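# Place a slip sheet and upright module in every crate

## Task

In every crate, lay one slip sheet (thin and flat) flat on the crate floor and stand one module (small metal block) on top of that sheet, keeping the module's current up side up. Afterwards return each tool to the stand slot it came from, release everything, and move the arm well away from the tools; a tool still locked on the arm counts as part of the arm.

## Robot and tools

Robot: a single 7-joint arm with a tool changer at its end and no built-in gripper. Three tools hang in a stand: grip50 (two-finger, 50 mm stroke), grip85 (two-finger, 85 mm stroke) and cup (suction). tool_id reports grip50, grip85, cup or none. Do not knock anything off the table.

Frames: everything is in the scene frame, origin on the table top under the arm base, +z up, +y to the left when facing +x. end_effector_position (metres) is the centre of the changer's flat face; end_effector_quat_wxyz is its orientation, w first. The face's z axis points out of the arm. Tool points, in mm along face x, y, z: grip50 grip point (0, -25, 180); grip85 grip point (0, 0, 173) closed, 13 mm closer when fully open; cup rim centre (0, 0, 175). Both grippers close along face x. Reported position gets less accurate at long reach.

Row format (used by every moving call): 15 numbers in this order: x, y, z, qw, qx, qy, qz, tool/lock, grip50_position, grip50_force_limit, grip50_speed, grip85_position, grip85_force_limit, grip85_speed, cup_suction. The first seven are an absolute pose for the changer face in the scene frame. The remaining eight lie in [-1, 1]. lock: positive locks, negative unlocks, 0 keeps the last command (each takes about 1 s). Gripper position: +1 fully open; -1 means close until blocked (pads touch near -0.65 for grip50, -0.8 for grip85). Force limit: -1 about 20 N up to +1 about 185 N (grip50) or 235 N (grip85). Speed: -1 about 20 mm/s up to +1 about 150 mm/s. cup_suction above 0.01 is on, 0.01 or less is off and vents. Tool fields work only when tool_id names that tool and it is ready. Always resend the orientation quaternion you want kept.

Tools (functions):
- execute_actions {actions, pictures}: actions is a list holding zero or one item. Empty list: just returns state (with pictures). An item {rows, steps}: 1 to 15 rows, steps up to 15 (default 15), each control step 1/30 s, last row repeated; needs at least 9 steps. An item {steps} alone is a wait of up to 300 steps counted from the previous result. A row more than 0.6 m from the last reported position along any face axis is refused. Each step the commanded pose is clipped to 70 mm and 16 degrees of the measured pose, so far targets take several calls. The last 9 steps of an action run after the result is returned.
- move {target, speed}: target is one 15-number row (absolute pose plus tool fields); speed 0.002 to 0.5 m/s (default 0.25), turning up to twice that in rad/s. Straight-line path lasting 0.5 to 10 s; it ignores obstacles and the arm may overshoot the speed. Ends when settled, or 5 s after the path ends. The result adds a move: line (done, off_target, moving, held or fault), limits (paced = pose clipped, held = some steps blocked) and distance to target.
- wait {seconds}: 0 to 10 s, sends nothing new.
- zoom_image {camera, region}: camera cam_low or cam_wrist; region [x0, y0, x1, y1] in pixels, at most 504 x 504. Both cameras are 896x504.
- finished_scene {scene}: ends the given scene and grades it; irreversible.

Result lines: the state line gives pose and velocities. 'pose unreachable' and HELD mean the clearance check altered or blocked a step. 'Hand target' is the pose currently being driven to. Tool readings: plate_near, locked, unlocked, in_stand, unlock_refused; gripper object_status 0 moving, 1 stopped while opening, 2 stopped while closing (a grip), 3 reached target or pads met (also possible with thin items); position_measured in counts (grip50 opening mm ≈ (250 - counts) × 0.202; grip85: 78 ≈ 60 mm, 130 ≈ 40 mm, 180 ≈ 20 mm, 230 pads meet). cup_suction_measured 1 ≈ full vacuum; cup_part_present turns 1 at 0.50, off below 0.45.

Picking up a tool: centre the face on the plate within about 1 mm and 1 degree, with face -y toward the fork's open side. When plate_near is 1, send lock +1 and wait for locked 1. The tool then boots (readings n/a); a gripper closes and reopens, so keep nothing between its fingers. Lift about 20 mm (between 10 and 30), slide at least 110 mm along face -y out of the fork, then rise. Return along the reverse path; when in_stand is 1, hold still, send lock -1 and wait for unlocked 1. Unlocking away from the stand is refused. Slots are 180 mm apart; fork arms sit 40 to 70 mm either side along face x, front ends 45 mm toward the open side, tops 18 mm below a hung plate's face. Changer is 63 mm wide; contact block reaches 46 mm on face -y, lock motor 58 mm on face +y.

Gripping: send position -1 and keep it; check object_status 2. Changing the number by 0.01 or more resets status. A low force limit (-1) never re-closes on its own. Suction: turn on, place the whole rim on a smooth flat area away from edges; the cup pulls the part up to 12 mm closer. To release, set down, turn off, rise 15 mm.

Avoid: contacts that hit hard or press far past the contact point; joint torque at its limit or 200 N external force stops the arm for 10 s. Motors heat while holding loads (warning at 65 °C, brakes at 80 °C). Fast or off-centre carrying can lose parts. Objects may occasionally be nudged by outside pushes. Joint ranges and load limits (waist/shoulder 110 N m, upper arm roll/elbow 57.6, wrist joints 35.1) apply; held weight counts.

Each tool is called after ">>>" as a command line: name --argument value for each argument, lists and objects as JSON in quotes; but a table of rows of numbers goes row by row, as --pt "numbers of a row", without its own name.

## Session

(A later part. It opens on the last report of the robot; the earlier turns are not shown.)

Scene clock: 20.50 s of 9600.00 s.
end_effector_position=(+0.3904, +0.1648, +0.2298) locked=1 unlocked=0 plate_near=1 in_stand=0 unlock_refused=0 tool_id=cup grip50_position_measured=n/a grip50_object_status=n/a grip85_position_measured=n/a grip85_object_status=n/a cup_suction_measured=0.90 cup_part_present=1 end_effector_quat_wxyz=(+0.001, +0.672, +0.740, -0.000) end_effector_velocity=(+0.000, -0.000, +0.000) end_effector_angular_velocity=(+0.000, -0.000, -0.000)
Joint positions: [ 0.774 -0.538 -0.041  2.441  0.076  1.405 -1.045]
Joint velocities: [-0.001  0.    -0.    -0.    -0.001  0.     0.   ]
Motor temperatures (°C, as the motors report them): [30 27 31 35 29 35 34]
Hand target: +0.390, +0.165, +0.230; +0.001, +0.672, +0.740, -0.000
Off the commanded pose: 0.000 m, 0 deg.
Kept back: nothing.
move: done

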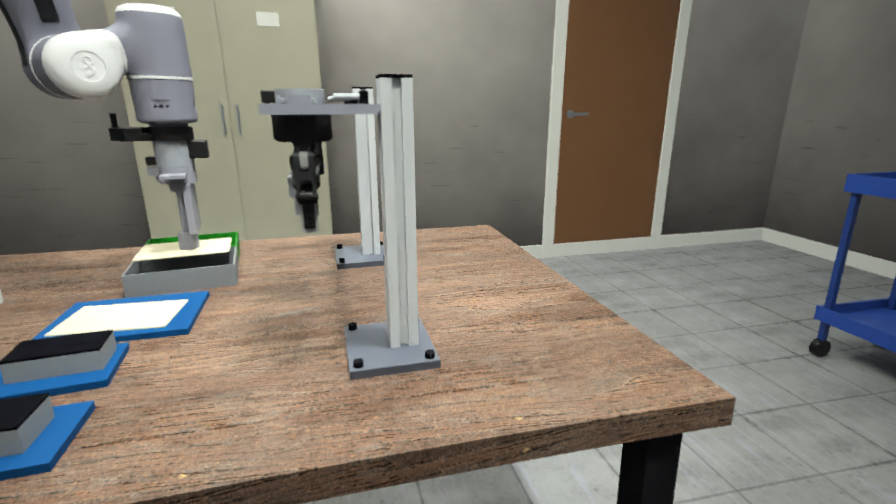

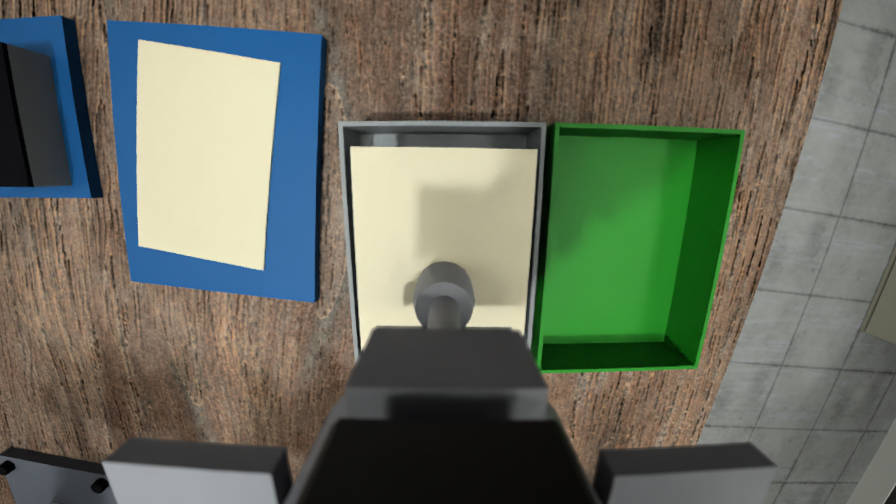

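>>> move --target '[0.389,0.164,0.175,0,0.672,0.74,0,0,1,0,0,1,0,0,1]' --speed 0.04

>>> move --target '[0.389,0.164,0.178,0,0.672,0.74,0,0,1,0,0,1,0,0,0]' --speed 0.01

>>> move --target '[0.389,0.164,0.25,0,0.672,0.74,0,0,1,0,0,1,0,0,0]' --speed 0.1

>>> move --target '[0.335,-0.034,0.24,0,0.737,0.676,0,0,1,0,0,1,0,0,0]'

>>> move --target '[0.335,-0.034,0.186,0,0.737,0.676,0,0,1,0,0,1,0,0,1]' --speed 0.04

>>> move --target '[0.35,-0.034,0.25,0,0.737,0.676,0,0,1,0,0,1,0,0,1]' --speed 0.08

>>> move --target '[0.376,0.305,0.25,0,0.672,0.74,0,0,1,0,0,1,0,0,1]'

>>> move --target '[0.376,0.305,0.23,0,0.672,0.74,0,0,1,0,0,1,0,0,1]' --speed 0.05

Scene clock: 23.37 s of 9600.00 s.
end_effector_position=(+0.3890, +0.1639, +0.1751) locked=1 unlocked=0 plate_near=1 in_stand=0 unlock_refused=0 tool_id=cup grip50_position_measured=n/a grip50_object_status=n/a grip85_position_measured=n/a grip85_object_status=n/a cup_suction_measured=0.90 cup_part_present=1 end_effector_quat_wxyz=(+0.000, +0.672, +0.740, -0.000) end_effector_velocity=(+0.000, +0.000, +0.000) end_effector_angular_velocity=(+0.000, -0.000, +0.000)
Joint positions: [ 0.752 -0.727 -0.014  2.401  0.088  1.555 -1.056]
Joint velocities: [ 0.     0.001 -0.     0.     0.    -0.    -0.   ]
Motor temperatures (°C, as the motors report them): [30 27 31 35 29 35 34]
Hand target: +0.389, +0.164, +0.175; +0.000, +0.672, +0.740, -0.000
Off the commanded pose: 0.000 m, 0 deg.
Kept back: nothing.
move: done

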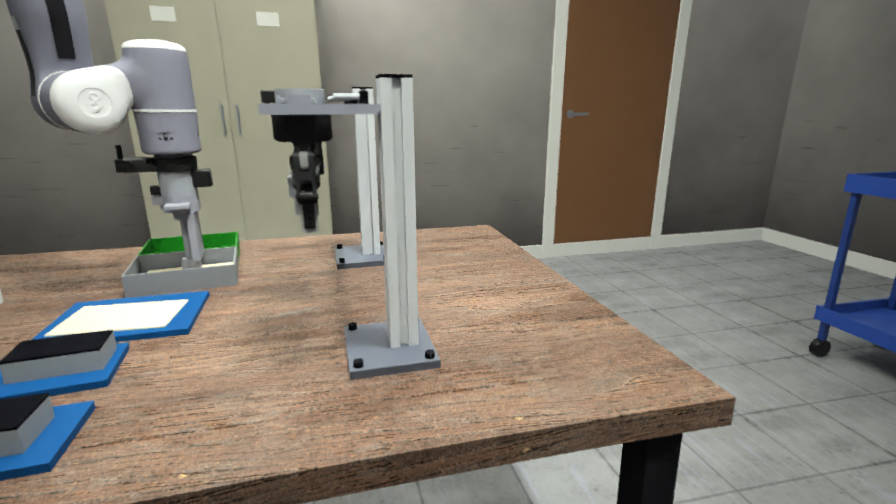

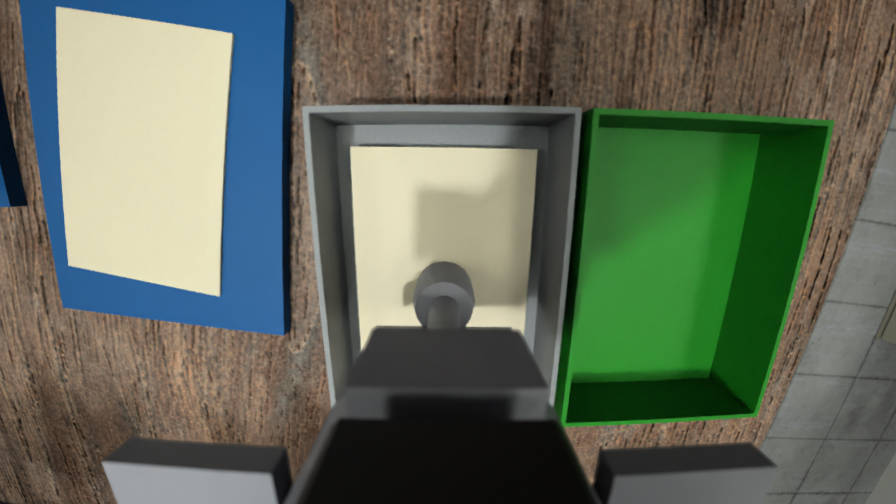

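Scene clock: 24.07 s of 9600.00 s.
end_effector_position=(+0.3891, +0.1641, +0.1781) locked=1 unlocked=0 plate_near=1 in_stand=0 unlock_refused=0 tool_id=cup grip50_position_measured=n/a grip50_object_status=n/a grip85_position_measured=n/a grip85_object_status=n/a cup_suction_measured=0.00 cup_part_present=0 end_effector_quat_wxyz=(+0.000, +0.672, +0.740, +0.000) end_effector_velocity=(-0.000, +0.000, +0.000) end_effector_angular_velocity=(+0.000, -0.000, -0.000)
Joint positions: [ 0.752 -0.717 -0.014  2.404  0.088  1.548 -1.056]
Joint velocities: [ 0.  0. -0.  0.  0.  0.  0.]
Motor temperatures (°C, as the motors report them): [30 27 31 35 29 35 34]
Hand target: +0.389, +0.164, +0.178; -0.000, +0.672, +0.740, +0.000
Off the commanded pose: 0.000 m, 0 deg.
Kept back: nothing.
move: done

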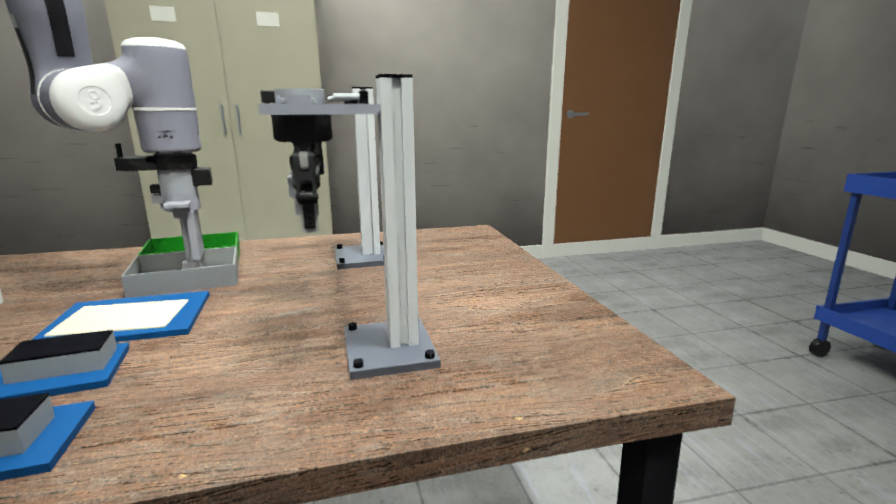

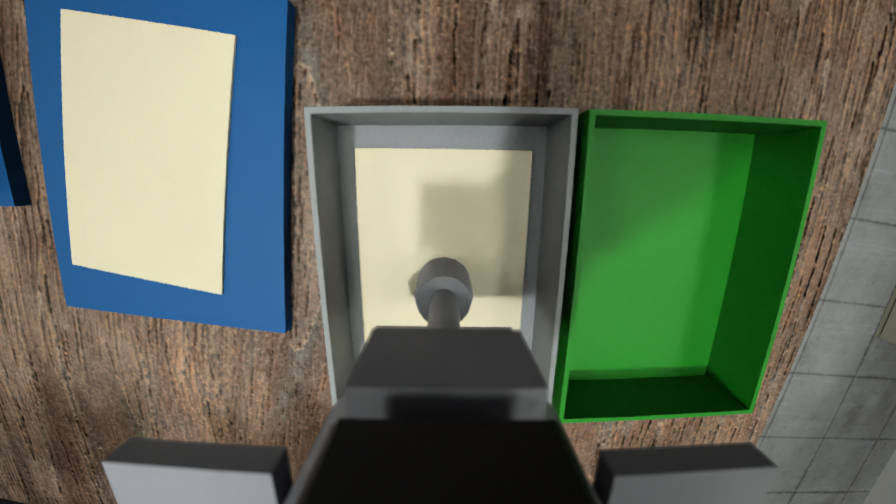

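Scene clock: 25.07 s of 9600.00 s.
end_effector_position=(+0.3889, +0.1642, +0.2498) locked=1 unlocked=0 plate_near=1 in_stand=0 unlock_refused=0 tool_id=cup grip50_position_measured=n/a grip50_object_status=n/a grip85_position_measured=n/a grip85_object_status=n/a cup_suction_measured=0.00 cup_part_present=0 end_effector_quat_wxyz=(-0.001, +0.672, +0.740, +0.000) end_effector_velocity=(-0.000, -0.000, -0.000) end_effector_angular_velocity=(-0.001, +0.001, +0.000)
Joint positions: [ 0.776 -0.466 -0.045  2.456  0.065  1.348 -1.036]
Joint velocities: [ 0.    -0.001 -0.     0.     0.     0.001  0.   ]
Motor temperatures (°C, as the motors report them): [30 27 31 35 29 35 34]
Hand target: +0.389, +0.164, +0.250; -0.001, +0.672, +0.740, +0.000
Off the commanded pose: 0.000 m, 0 deg.
Kept back: nothing.
move: done

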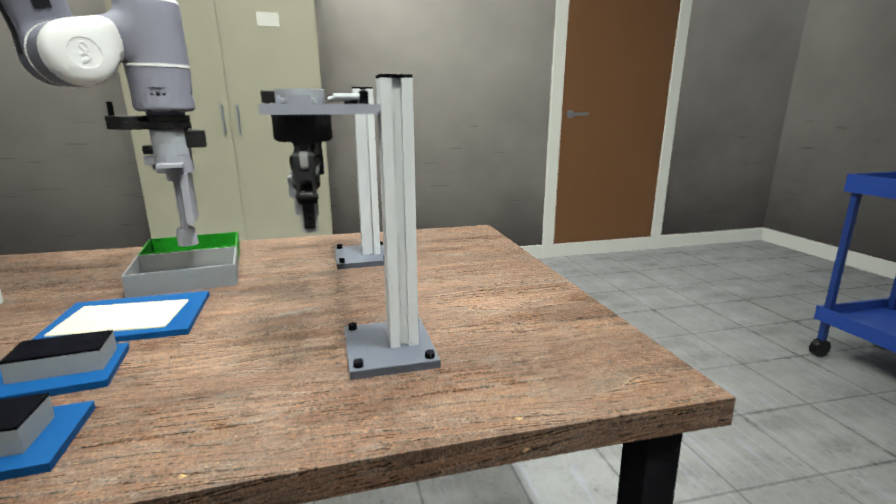

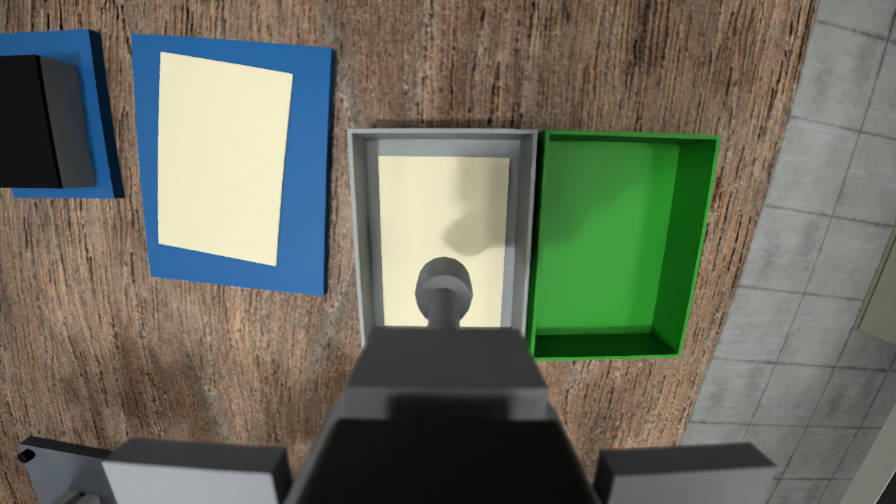

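Scene clock: 26.27 s of 9600.00 s.
end_effector_position=(+0.3345, -0.0339, +0.2402) locked=1 unlocked=0 plate_near=1 in_stand=0 unlock_refused=0 tool_id=cup grip50_position_measured=n/a grip50_object_status=n/a grip85_position_measured=n/a grip85_object_status=n/a cup_suction_measured=0.00 cup_part_present=0 end_effector_quat_wxyz=(-0.000, +0.737, +0.676, -0.000) end_effector_velocity=(+0.000, +0.001, +0.000) end_effector_angular_velocity=(+0.000, -0.000, +0.001)
Joint positions: [ 0.363 -0.446 -0.023  2.678  0.153  1.553 -1.337]
Joint velocities: [ 0.002  0.     0.    -0.     0.     0.     0.   ]
Motor temperatures (°C, as the motors report them): [30 27 31 35 29 35 34]
Hand target: +0.335, -0.034, +0.240; -0.000, +0.737, +0.676, -0.000
Off the commanded pose: 0.001 m, 0 deg.
Kept back: nothing.
move: done

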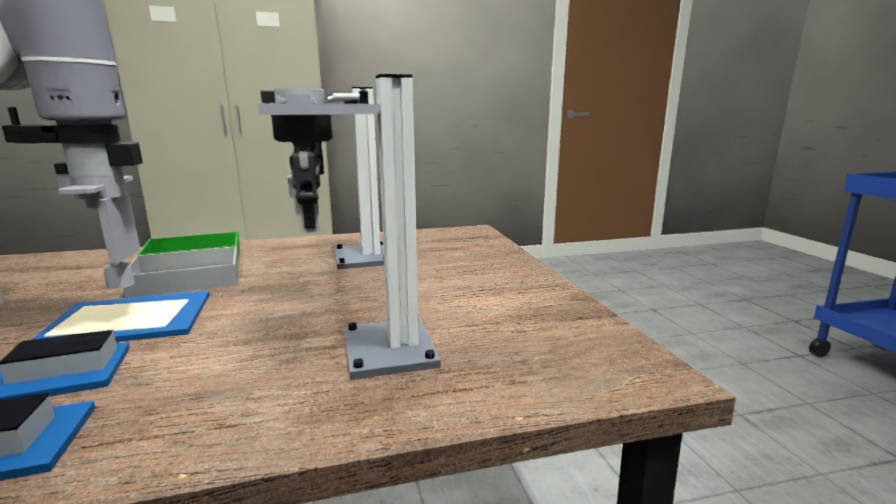

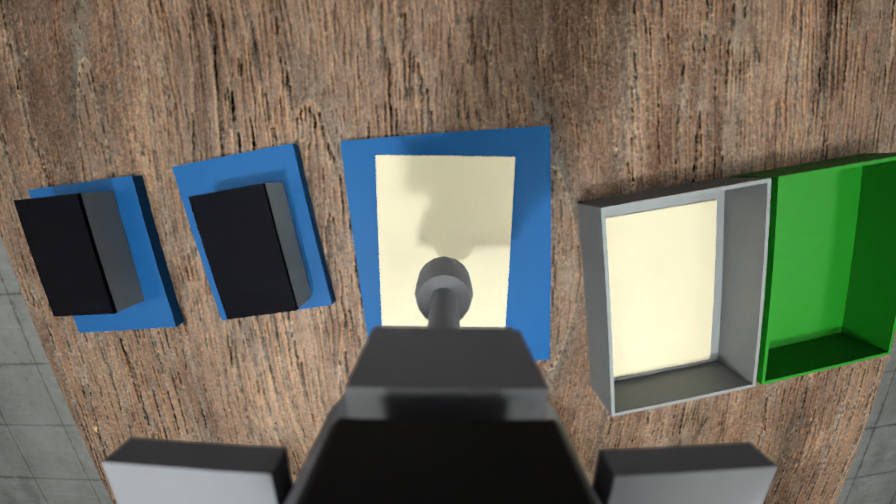

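Scene clock: 27.87 s of 9600.00 s.
end_effector_position=(+0.3351, -0.0341, +0.1862) locked=1 unlocked=0 plate_near=1 in_stand=0 unlock_refused=0 tool_id=cup grip50_position_measured=n/a grip50_object_status=n/a grip85_position_measured=n/a grip85_object_status=n/a cup_suction_measured=0.75 cup_part_present=1 end_effector_quat_wxyz=(+0.001, +0.737, +0.676, -0.000) end_effector_velocity=(+0.000, +0.000, +0.000) end_effector_angular_velocity=(+0.000, -0.001, +0.001)
Joint positions: [ 0.311 -0.699  0.034  2.621  0.168  1.753 -1.356]
Joint velocities: [ 0.     0.001  0.     0.     0.    -0.    -0.   ]
Motor temperatures (°C, as the motors report them): [30 27 31 35 29 35 34]
Hand target: +0.335, -0.034, +0.186; +0.000, +0.737, +0.676, -0.000
Off the commanded pose: 0.000 m, 0 deg.
Kept back: nothing.
move: done

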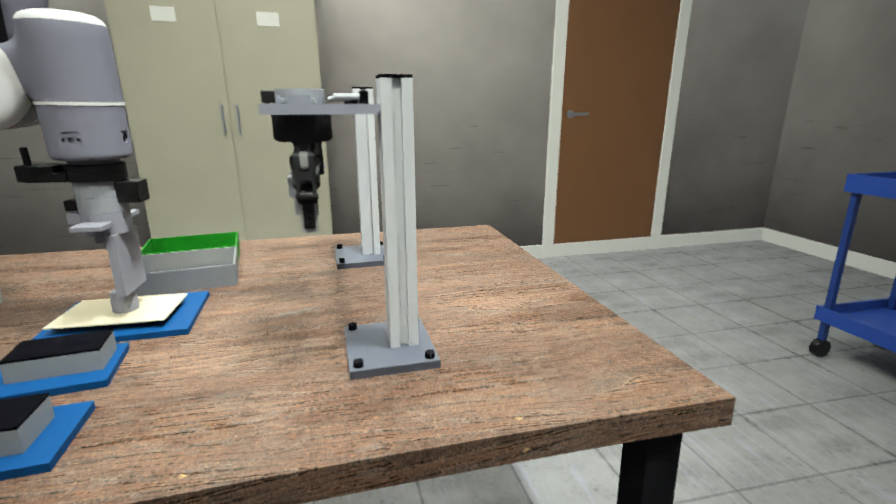

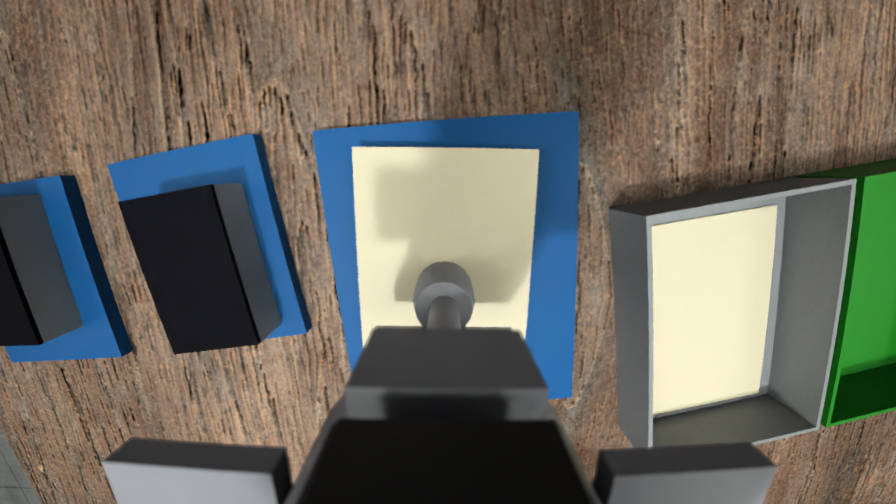

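Scene clock: 28.97 s of 9600.00 s.
end_effector_position=(+0.3500, -0.0338, +0.2498) locked=1 unlocked=0 plate_near=1 in_stand=0 unlock_refused=0 tool_id=cup grip50_position_measured=n/a grip50_object_status=n/a grip85_position_measured=n/a grip85_object_status=n/a cup_suction_measured=0.90 cup_part_present=1 end_effector_quat_wxyz=(-0.001, +0.737, +0.676, +0.000) end_effector_velocity=(-0.000, -0.000, -0.001) end_effector_angular_velocity=(-0.001, +0.002, +0.000)
Joint positions: [ 0.36  -0.406 -0.043  2.647  0.127  1.483 -1.332]
Joint velocities: [-0.    -0.002  0.     0.    -0.     0.    -0.   ]
Motor temperatures (°C, as the motors report them): [30 27 31 35 29 35 34]
Hand target: +0.350, -0.034, +0.250; -0.001, +0.737, +0.676, +0.000
Off the commanded pose: 0.000 m, 0 deg.
Kept back: nothing.
move: done

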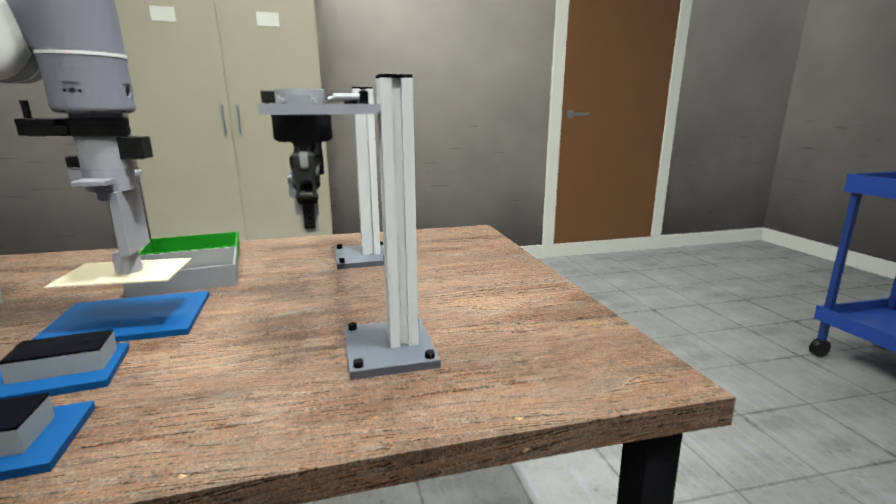

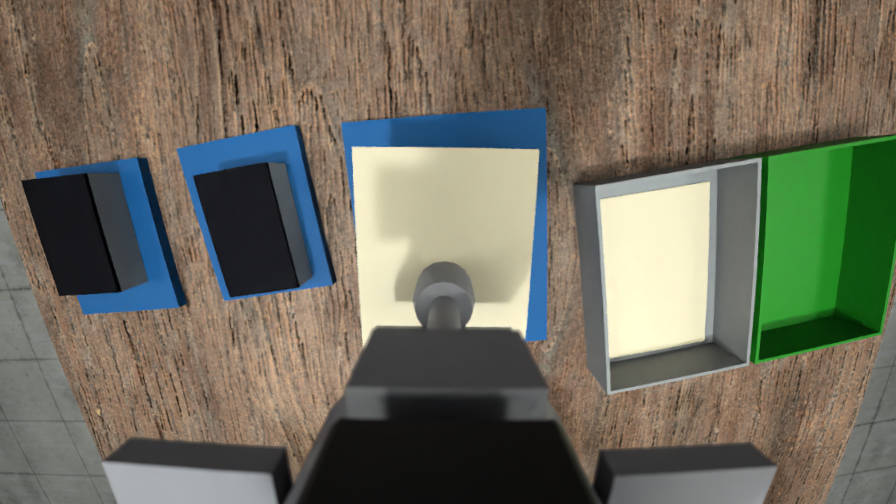

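Scene clock: 30.73 s of 9600.00 s.
end_effector_position=(+0.3766, +0.3048, +0.2497) locked=1 unlocked=0 plate_near=1 in_stand=0 unlock_refused=0 tool_id=cup grip50_position_measured=n/a grip50_object_status=n/a grip85_position_measured=n/a grip85_object_status=n/a cup_suction_measured=0.90 cup_part_present=1 end_effector_quat_wxyz=(+0.001, +0.672, +0.740, -0.000) end_effector_velocity=(+0.000, -0.000, +0.000) end_effector_angular_velocity=(-0.000, -0.000, -0.000)
Joint positions: [ 0.995 -0.537 -0.03   2.278  0.024  1.239 -0.763]
Joint velocities: [-0.  0. -0.  0. -0.  0.  0.]
Motor temperatures (°C, as the motors report them): [30 27 31 35 29 35 34]
Hand target: +0.377, +0.305, +0.250; +0.001, +0.672, +0.740, +0.000
Off the commanded pose: 0.001 m, 0 deg.
Kept back: nothing.
move: done

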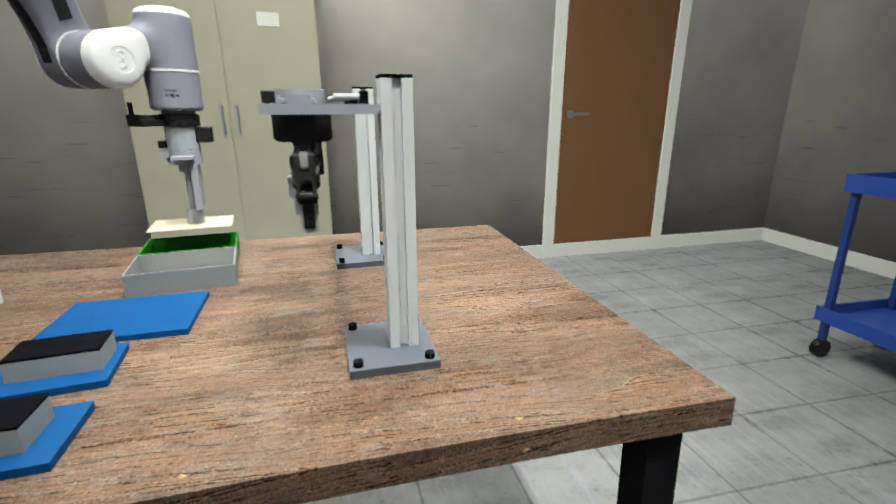

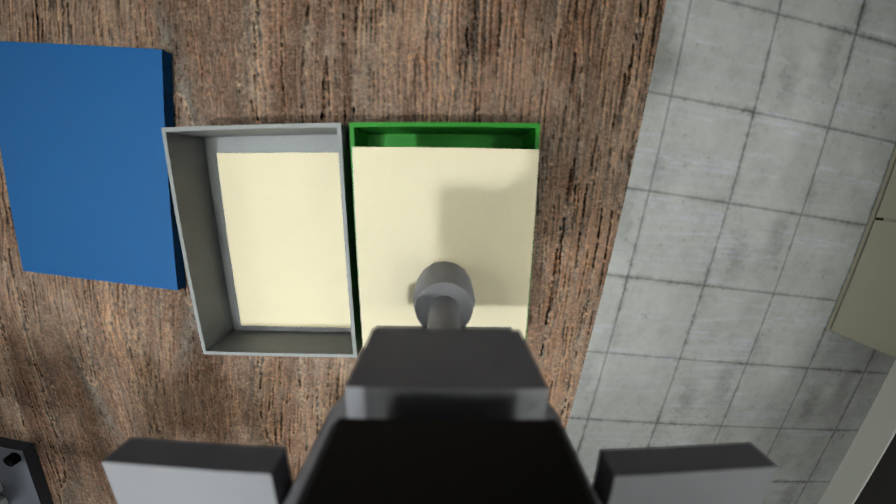

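Scene clock: 31.43 s of 9600.00 s.
end_effector_position=(+0.3760, +0.3050, +0.2300) locked=1 unlocked=0 plate_near=1 in_stand=0 unlock_refused=0 tool_id=cup grip50_position_measured=n/a grip50_object_status=n/a grip85_position_measured=n/a grip85_object_status=n/a cup_suction_measured=0.90 cup_part_present=1 end_effector_quat_wxyz=(+0.000, +0.672, +0.740, -0.000) end_effector_velocity=(+0.000, -0.000, +0.000) end_effector_angular_velocity=(+0.000, -0.000, -0.001)
Joint positions: [ 0.993 -0.593 -0.026  2.271  0.028  1.289 -0.765]
Joint velocities: [-0.     0.001  0.     0.001 -0.     0.     0.   ]
Motor temperatures (°C, as the motors report them): [30 27 31 35 29 35 34]
Hand target: +0.376, +0.305, +0.230; +0.000, +0.672, +0.740, +0.000
Off the commanded pose: 0.000 m, 0 deg.
Kept back: nothing.
move: done

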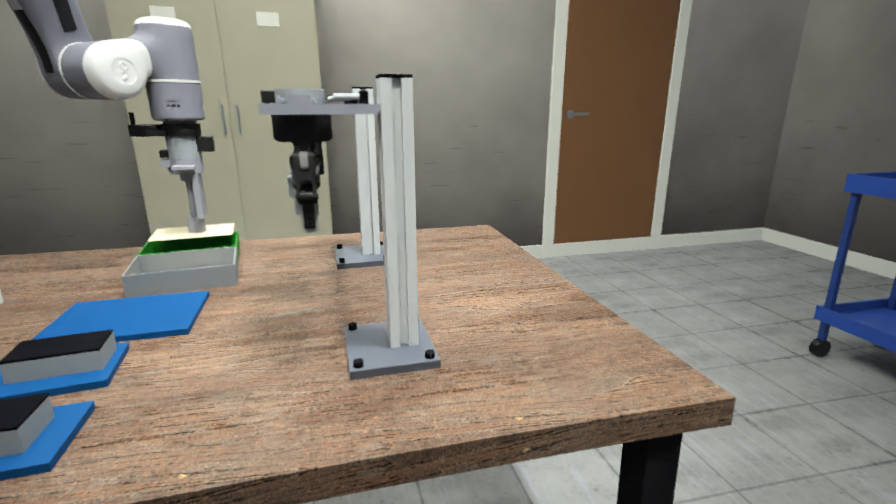

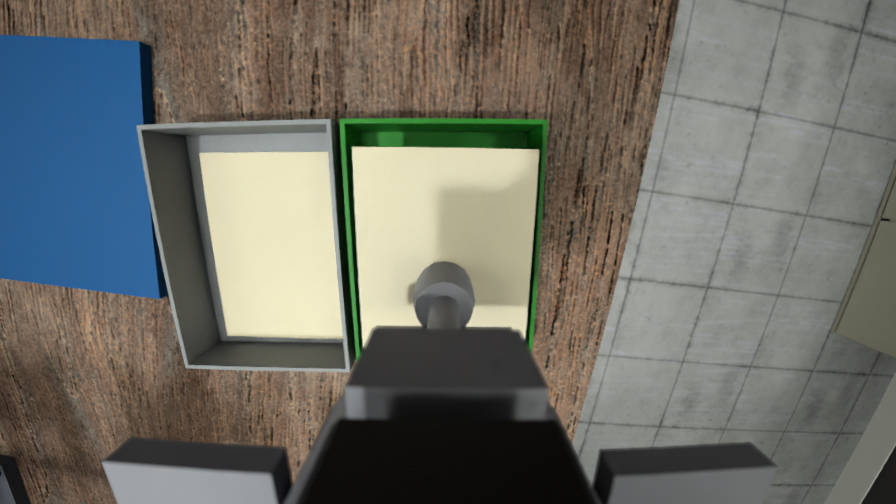

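>>> move --target '[0.372,0.3035,0.225,0,0.672,0.74,0,0,1,0,0,1,0,0,1]' --speed 0.04

>>> move --target '[0.372,0.3035,0.175,0,0.672,0.74,0,0,1,0,0,1,0,0,1]' --speed 0.04

>>> move --target '[0.372,0.3035,0.178,0,0.672,0.74,0,0,1,0,0,1,0,0,0]' --speed 0.01

>>> move --target '[0.372,0.3035,0.25,0,0.672,0.74,0,0,1,0,0,1,0,0,0]' --speed 0.1

>>> move --target '[0.37,-0.19,0.25,0,0.672,0.74,0,0,1,0,0,1,0,0,0]'

>>> move --target '[0.315,-0.19,0.235,0,0.672,0.74,0,0,1,0,0,1,0,0,0]' --speed 0.1

Scene clock: 32.60 s of 9600.00 s.
end_effector_position=(+0.3721, +0.3034, +0.2250) locked=1 unlocked=0 plate_near=1 in_stand=0 unlock_refused=0 tool_id=cup grip50_position_measured=n/a grip50_object_status=n/a grip85_position_measured=n/a grip85_object_status=n/a cup_suction_measured=0.90 cup_part_present=1 end_effector_quat_wxyz=(+0.000, +0.672, +0.740, -0.000) end_effector_velocity=(-0.000, +0.000, -0.000) end_effector_angular_velocity=(-0.000, +0.000, -0.000)
Joint positions: [ 0.997 -0.604 -0.026  2.28   0.03   1.309 -0.762]
Joint velocities: [ 0.    -0.    -0.     0.    -0.     0.     0.001]
Motor temperatures (°C, as the motors report them): [30 27 31 35 29 35 34]
Hand target: +0.372, +0.303, +0.225; +0.000, +0.672, +0.740, +0.000
Off the commanded pose: 0.000 m, 0 deg.
Kept back: nothing.
move: done

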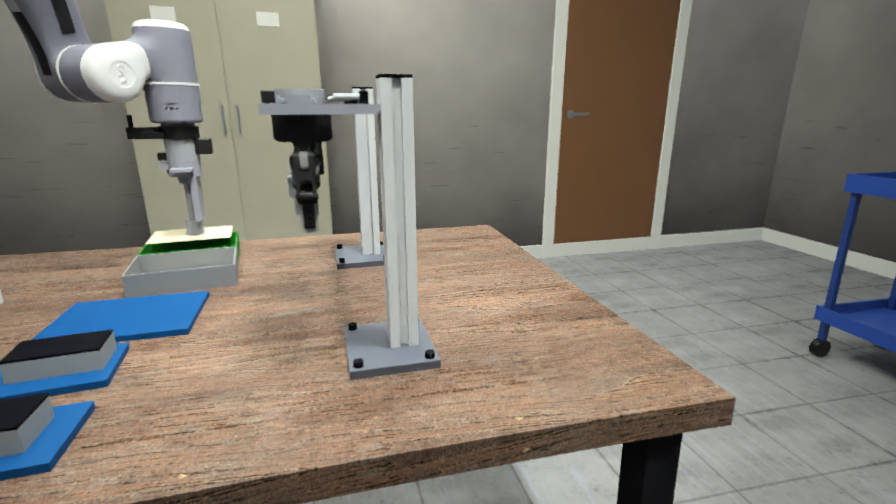

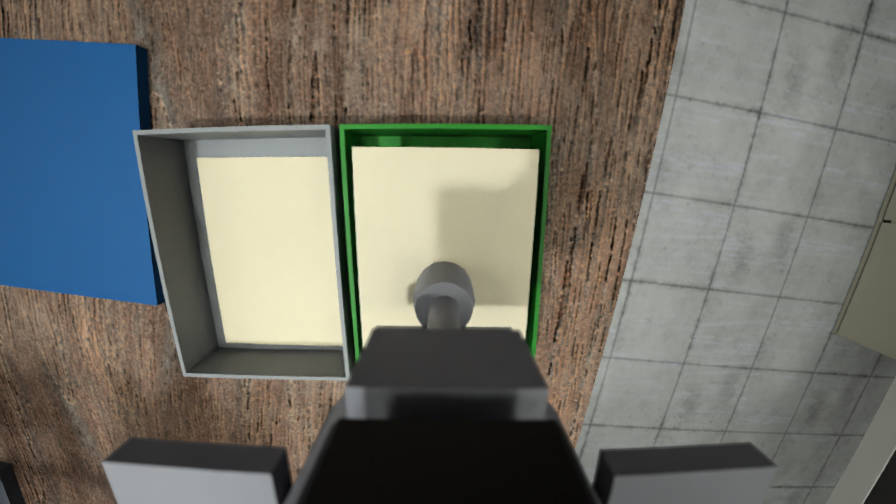

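Scene clock: 34.07 s of 9600.00 s.
end_effector_position=(+0.3720, +0.3034, +0.1751) locked=1 unlocked=0 plate_near=1 in_stand=0 unlock_refused=0 tool_id=cup grip50_position_measured=n/a grip50_object_status=n/a grip85_position_measured=n/a grip85_object_status=n/a cup_suction_measured=0.90 cup_part_present=1 end_effector_quat_wxyz=(+0.000, +0.672, +0.740, -0.000) end_effector_velocity=(-0.000, -0.000, +0.000) end_effector_angular_velocity=(-0.000, +0.000, +0.000)
Joint positions: [ 0.991 -0.752 -0.018  2.248  0.035  1.425 -0.766]
Joint velocities: [-0.  0.  0.  0.  0. -0. -0.]
Motor temperatures (°C, as the motors report them): [30 27 31 35 29 35 34]
Hand target: +0.372, +0.303, +0.175; +0.000, +0.672, +0.740, +0.000
Off the commanded pose: 0.000 m, 0 deg.
Kept back: nothing.
move: done

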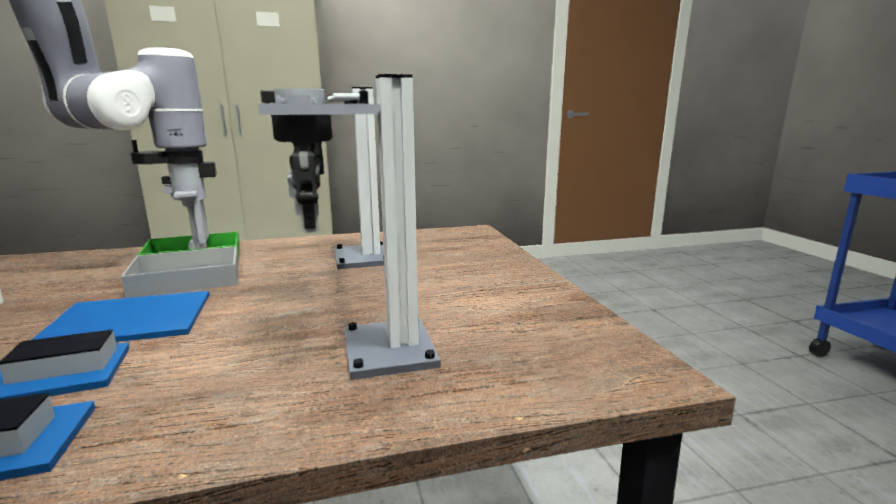

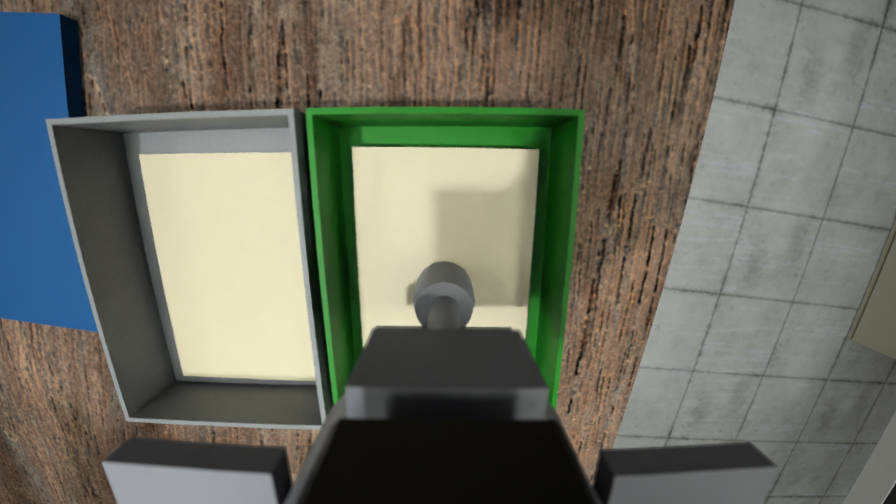

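Scene clock: 34.77 s of 9600.00 s.
end_effector_position=(+0.3721, +0.3037, +0.1782) locked=1 unlocked=0 plate_near=1 in_stand=0 unlock_refused=0 tool_id=cup grip50_position_measured=n/a grip50_object_status=n/a grip85_position_measured=n/a grip85_object_status=n/a cup_suction_measured=0.00 cup_part_present=0 end_effector_quat_wxyz=(+0.000, +0.672, +0.740, +0.000) end_effector_velocity=(-0.000, +0.000, -0.000) end_effector_angular_velocity=(-0.000, +0.000, +0.001)
Joint positions: [ 0.991 -0.743 -0.017  2.25   0.035  1.419 -0.766]
Joint velocities: [ 0. -0.  0.  0. -0.  0.  0.]
Motor temperatures (°C, as the motors report them): [30 27 31 35 29 35 34]
Hand target: +0.372, +0.304, +0.178; -0.000, +0.672, +0.740, -0.000
Off the commanded pose: 0.000 m, 0 deg.
Kept back: nothing.
move: done

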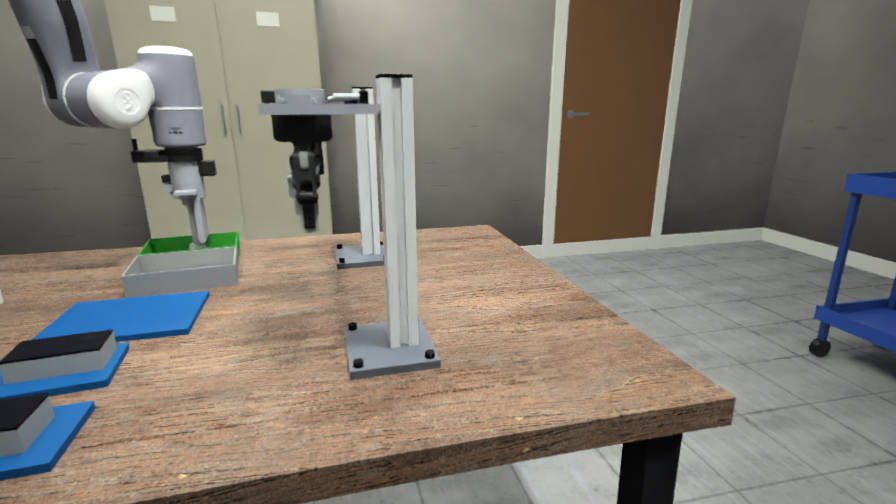

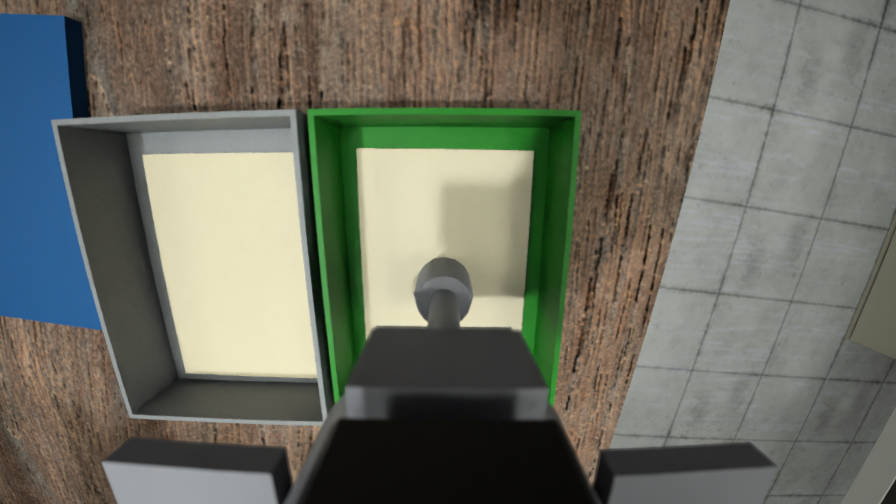

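Scene clock: 35.77 s of 9600.00 s.
end_effector_position=(+0.3719, +0.3036, +0.2499) locked=1 unlocked=0 plate_near=1 in_stand=0 unlock_refused=0 tool_id=cup grip50_position_measured=n/a grip50_object_status=n/a grip85_position_measured=n/a grip85_object_status=n/a cup_suction_measured=0.00 cup_part_present=0 end_effector_quat_wxyz=(-0.001, +0.672, +0.740, -0.000) end_effector_velocity=(-0.000, -0.000, -0.000) end_effector_angular_velocity=(-0.001, +0.001, -0.000)
Joint positions: [ 0.995 -0.531 -0.025  2.29   0.023  1.246 -0.756]
Joint velocities: [-0.    -0.001 -0.     0.    -0.     0.     0.   ]
Motor temperatures (°C, as the motors report them): [30 27 31 35 29 35 34]
Hand target: +0.372, +0.304, +0.250; -0.000, +0.672, +0.740, -0.000
Off the commanded pose: 0.000 m, 0 deg.
Kept back: nothing.
move: done

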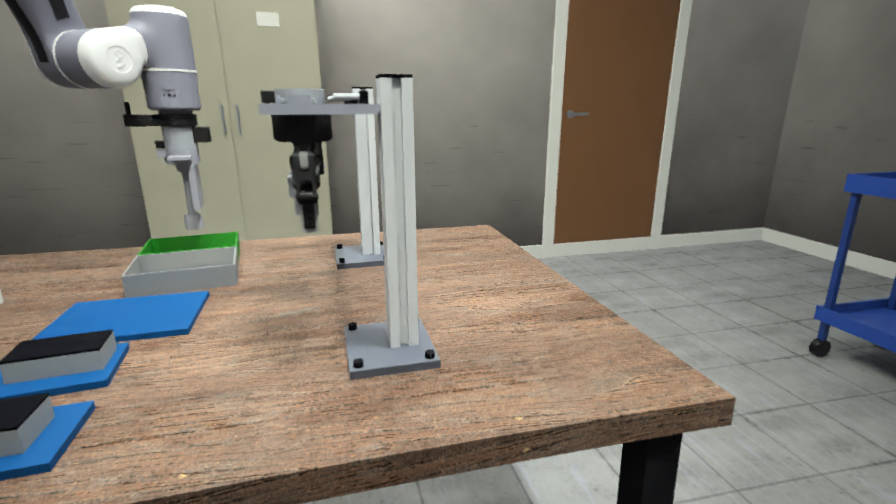

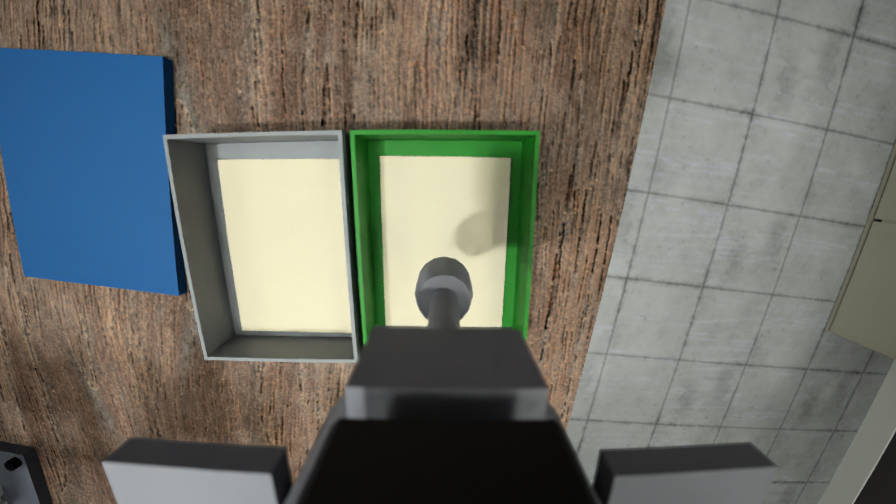

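Scene clock: 38.13 s of 9600.00 s.
end_effector_position=(+0.3690, -0.1893, +0.2501) locked=1 unlocked=0 plate_near=1 in_stand=0 unlock_refused=0 tool_id=cup grip50_position_measured=n/a grip50_object_status=n/a grip85_position_measured=n/a grip85_object_status=n/a cup_suction_measured=0.00 cup_part_present=0 end_effector_quat_wxyz=(-0.001, +0.672, +0.740, +0.000) end_effector_velocity=(+0.001, +0.001, +0.000) end_effector_angular_velocity=(-0.000, -0.001, +0.002)
Joint positions: [-0.114 -0.449 -0.029  2.485  0.04   1.365 -1.888]
Joint velocities: [ 0.002  0.     0.    -0.     0.     0.001 -0.   ]
Motor temperatures (°C, as the motors report them): [30 27 31 35 29 35 34]
Hand target: +0.369, -0.189, +0.250; -0.001, +0.672, +0.740, +0.000
Off the commanded pose: 0.001 m, 0 deg.
Kept back: nothing.
move: done

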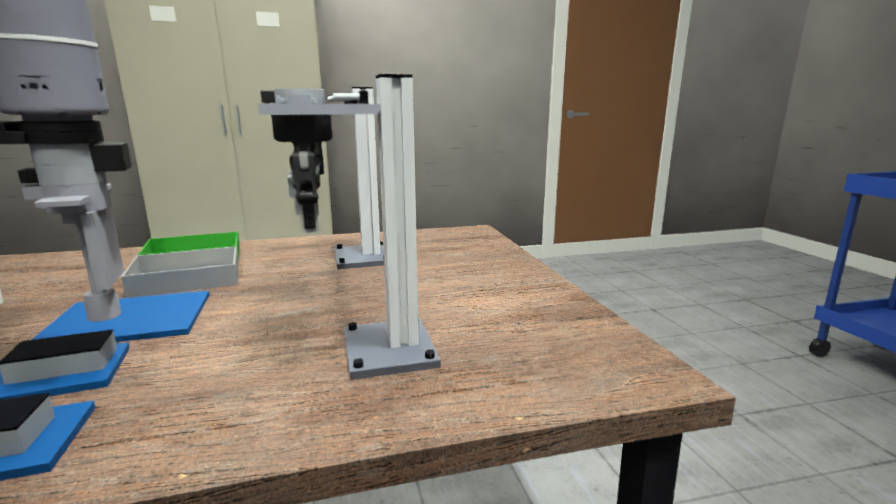

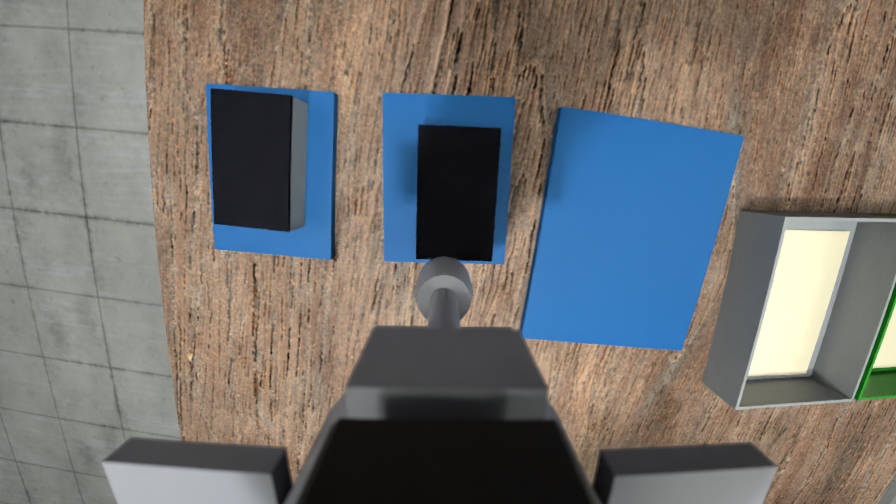

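Scene clock: 39.00 s of 9600.00 s.
end_effector_position=(+0.3149, -0.1902, +0.2352) locked=1 unlocked=0 plate_near=1 in_stand=0 unlock_refused=0 tool_id=cup grip50_position_measured=n/a grip50_object_status=n/a grip85_position_measured=n/a grip85_object_status=n/a cup_suction_measured=0.00 cup_part_present=0 end_effector_quat_wxyz=(+0.000, +0.672, +0.740, -0.000) end_effector_velocity=(-0.000, -0.000, -0.000) end_effector_angular_velocity=(+0.000, +0.000, -0.001)
Joint positions: [-0.143 -0.476 -0.022  2.608  0.062  1.517 -1.934]
Joint velocities: [-0.  0. -0.  0.  0. -0.  0.]
Motor temperatures (°C, as the motors report them): [30 27 31 35 29 35 34]
Hand target: +0.315, -0.190, +0.235; +0.000, +0.672, +0.740, -0.000
Off the commanded pose: 0.000 m, 0 deg.
Kept back: nothing.
move: done

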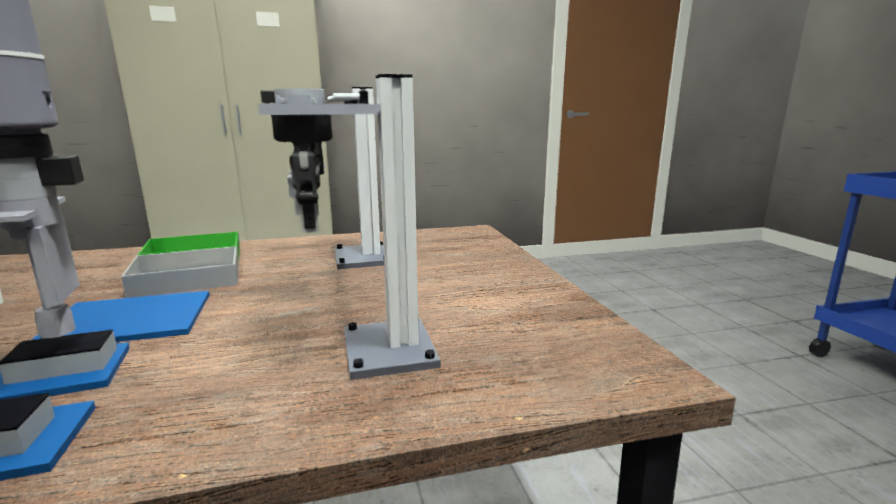

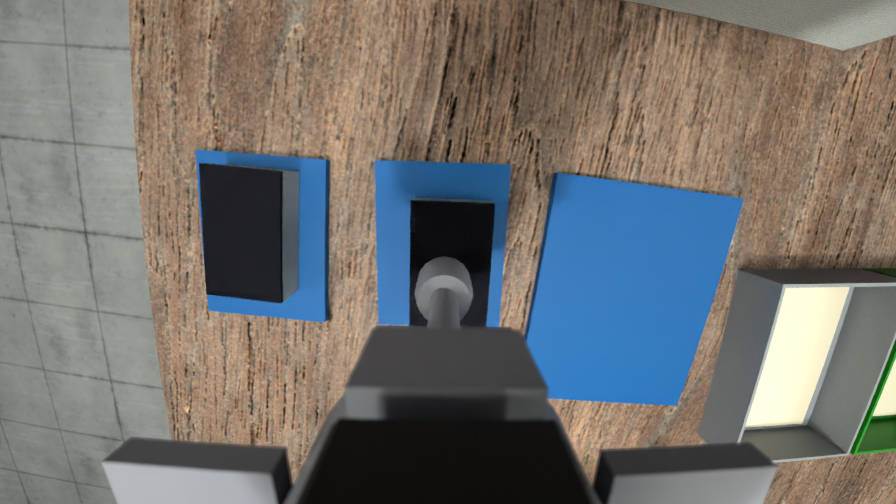

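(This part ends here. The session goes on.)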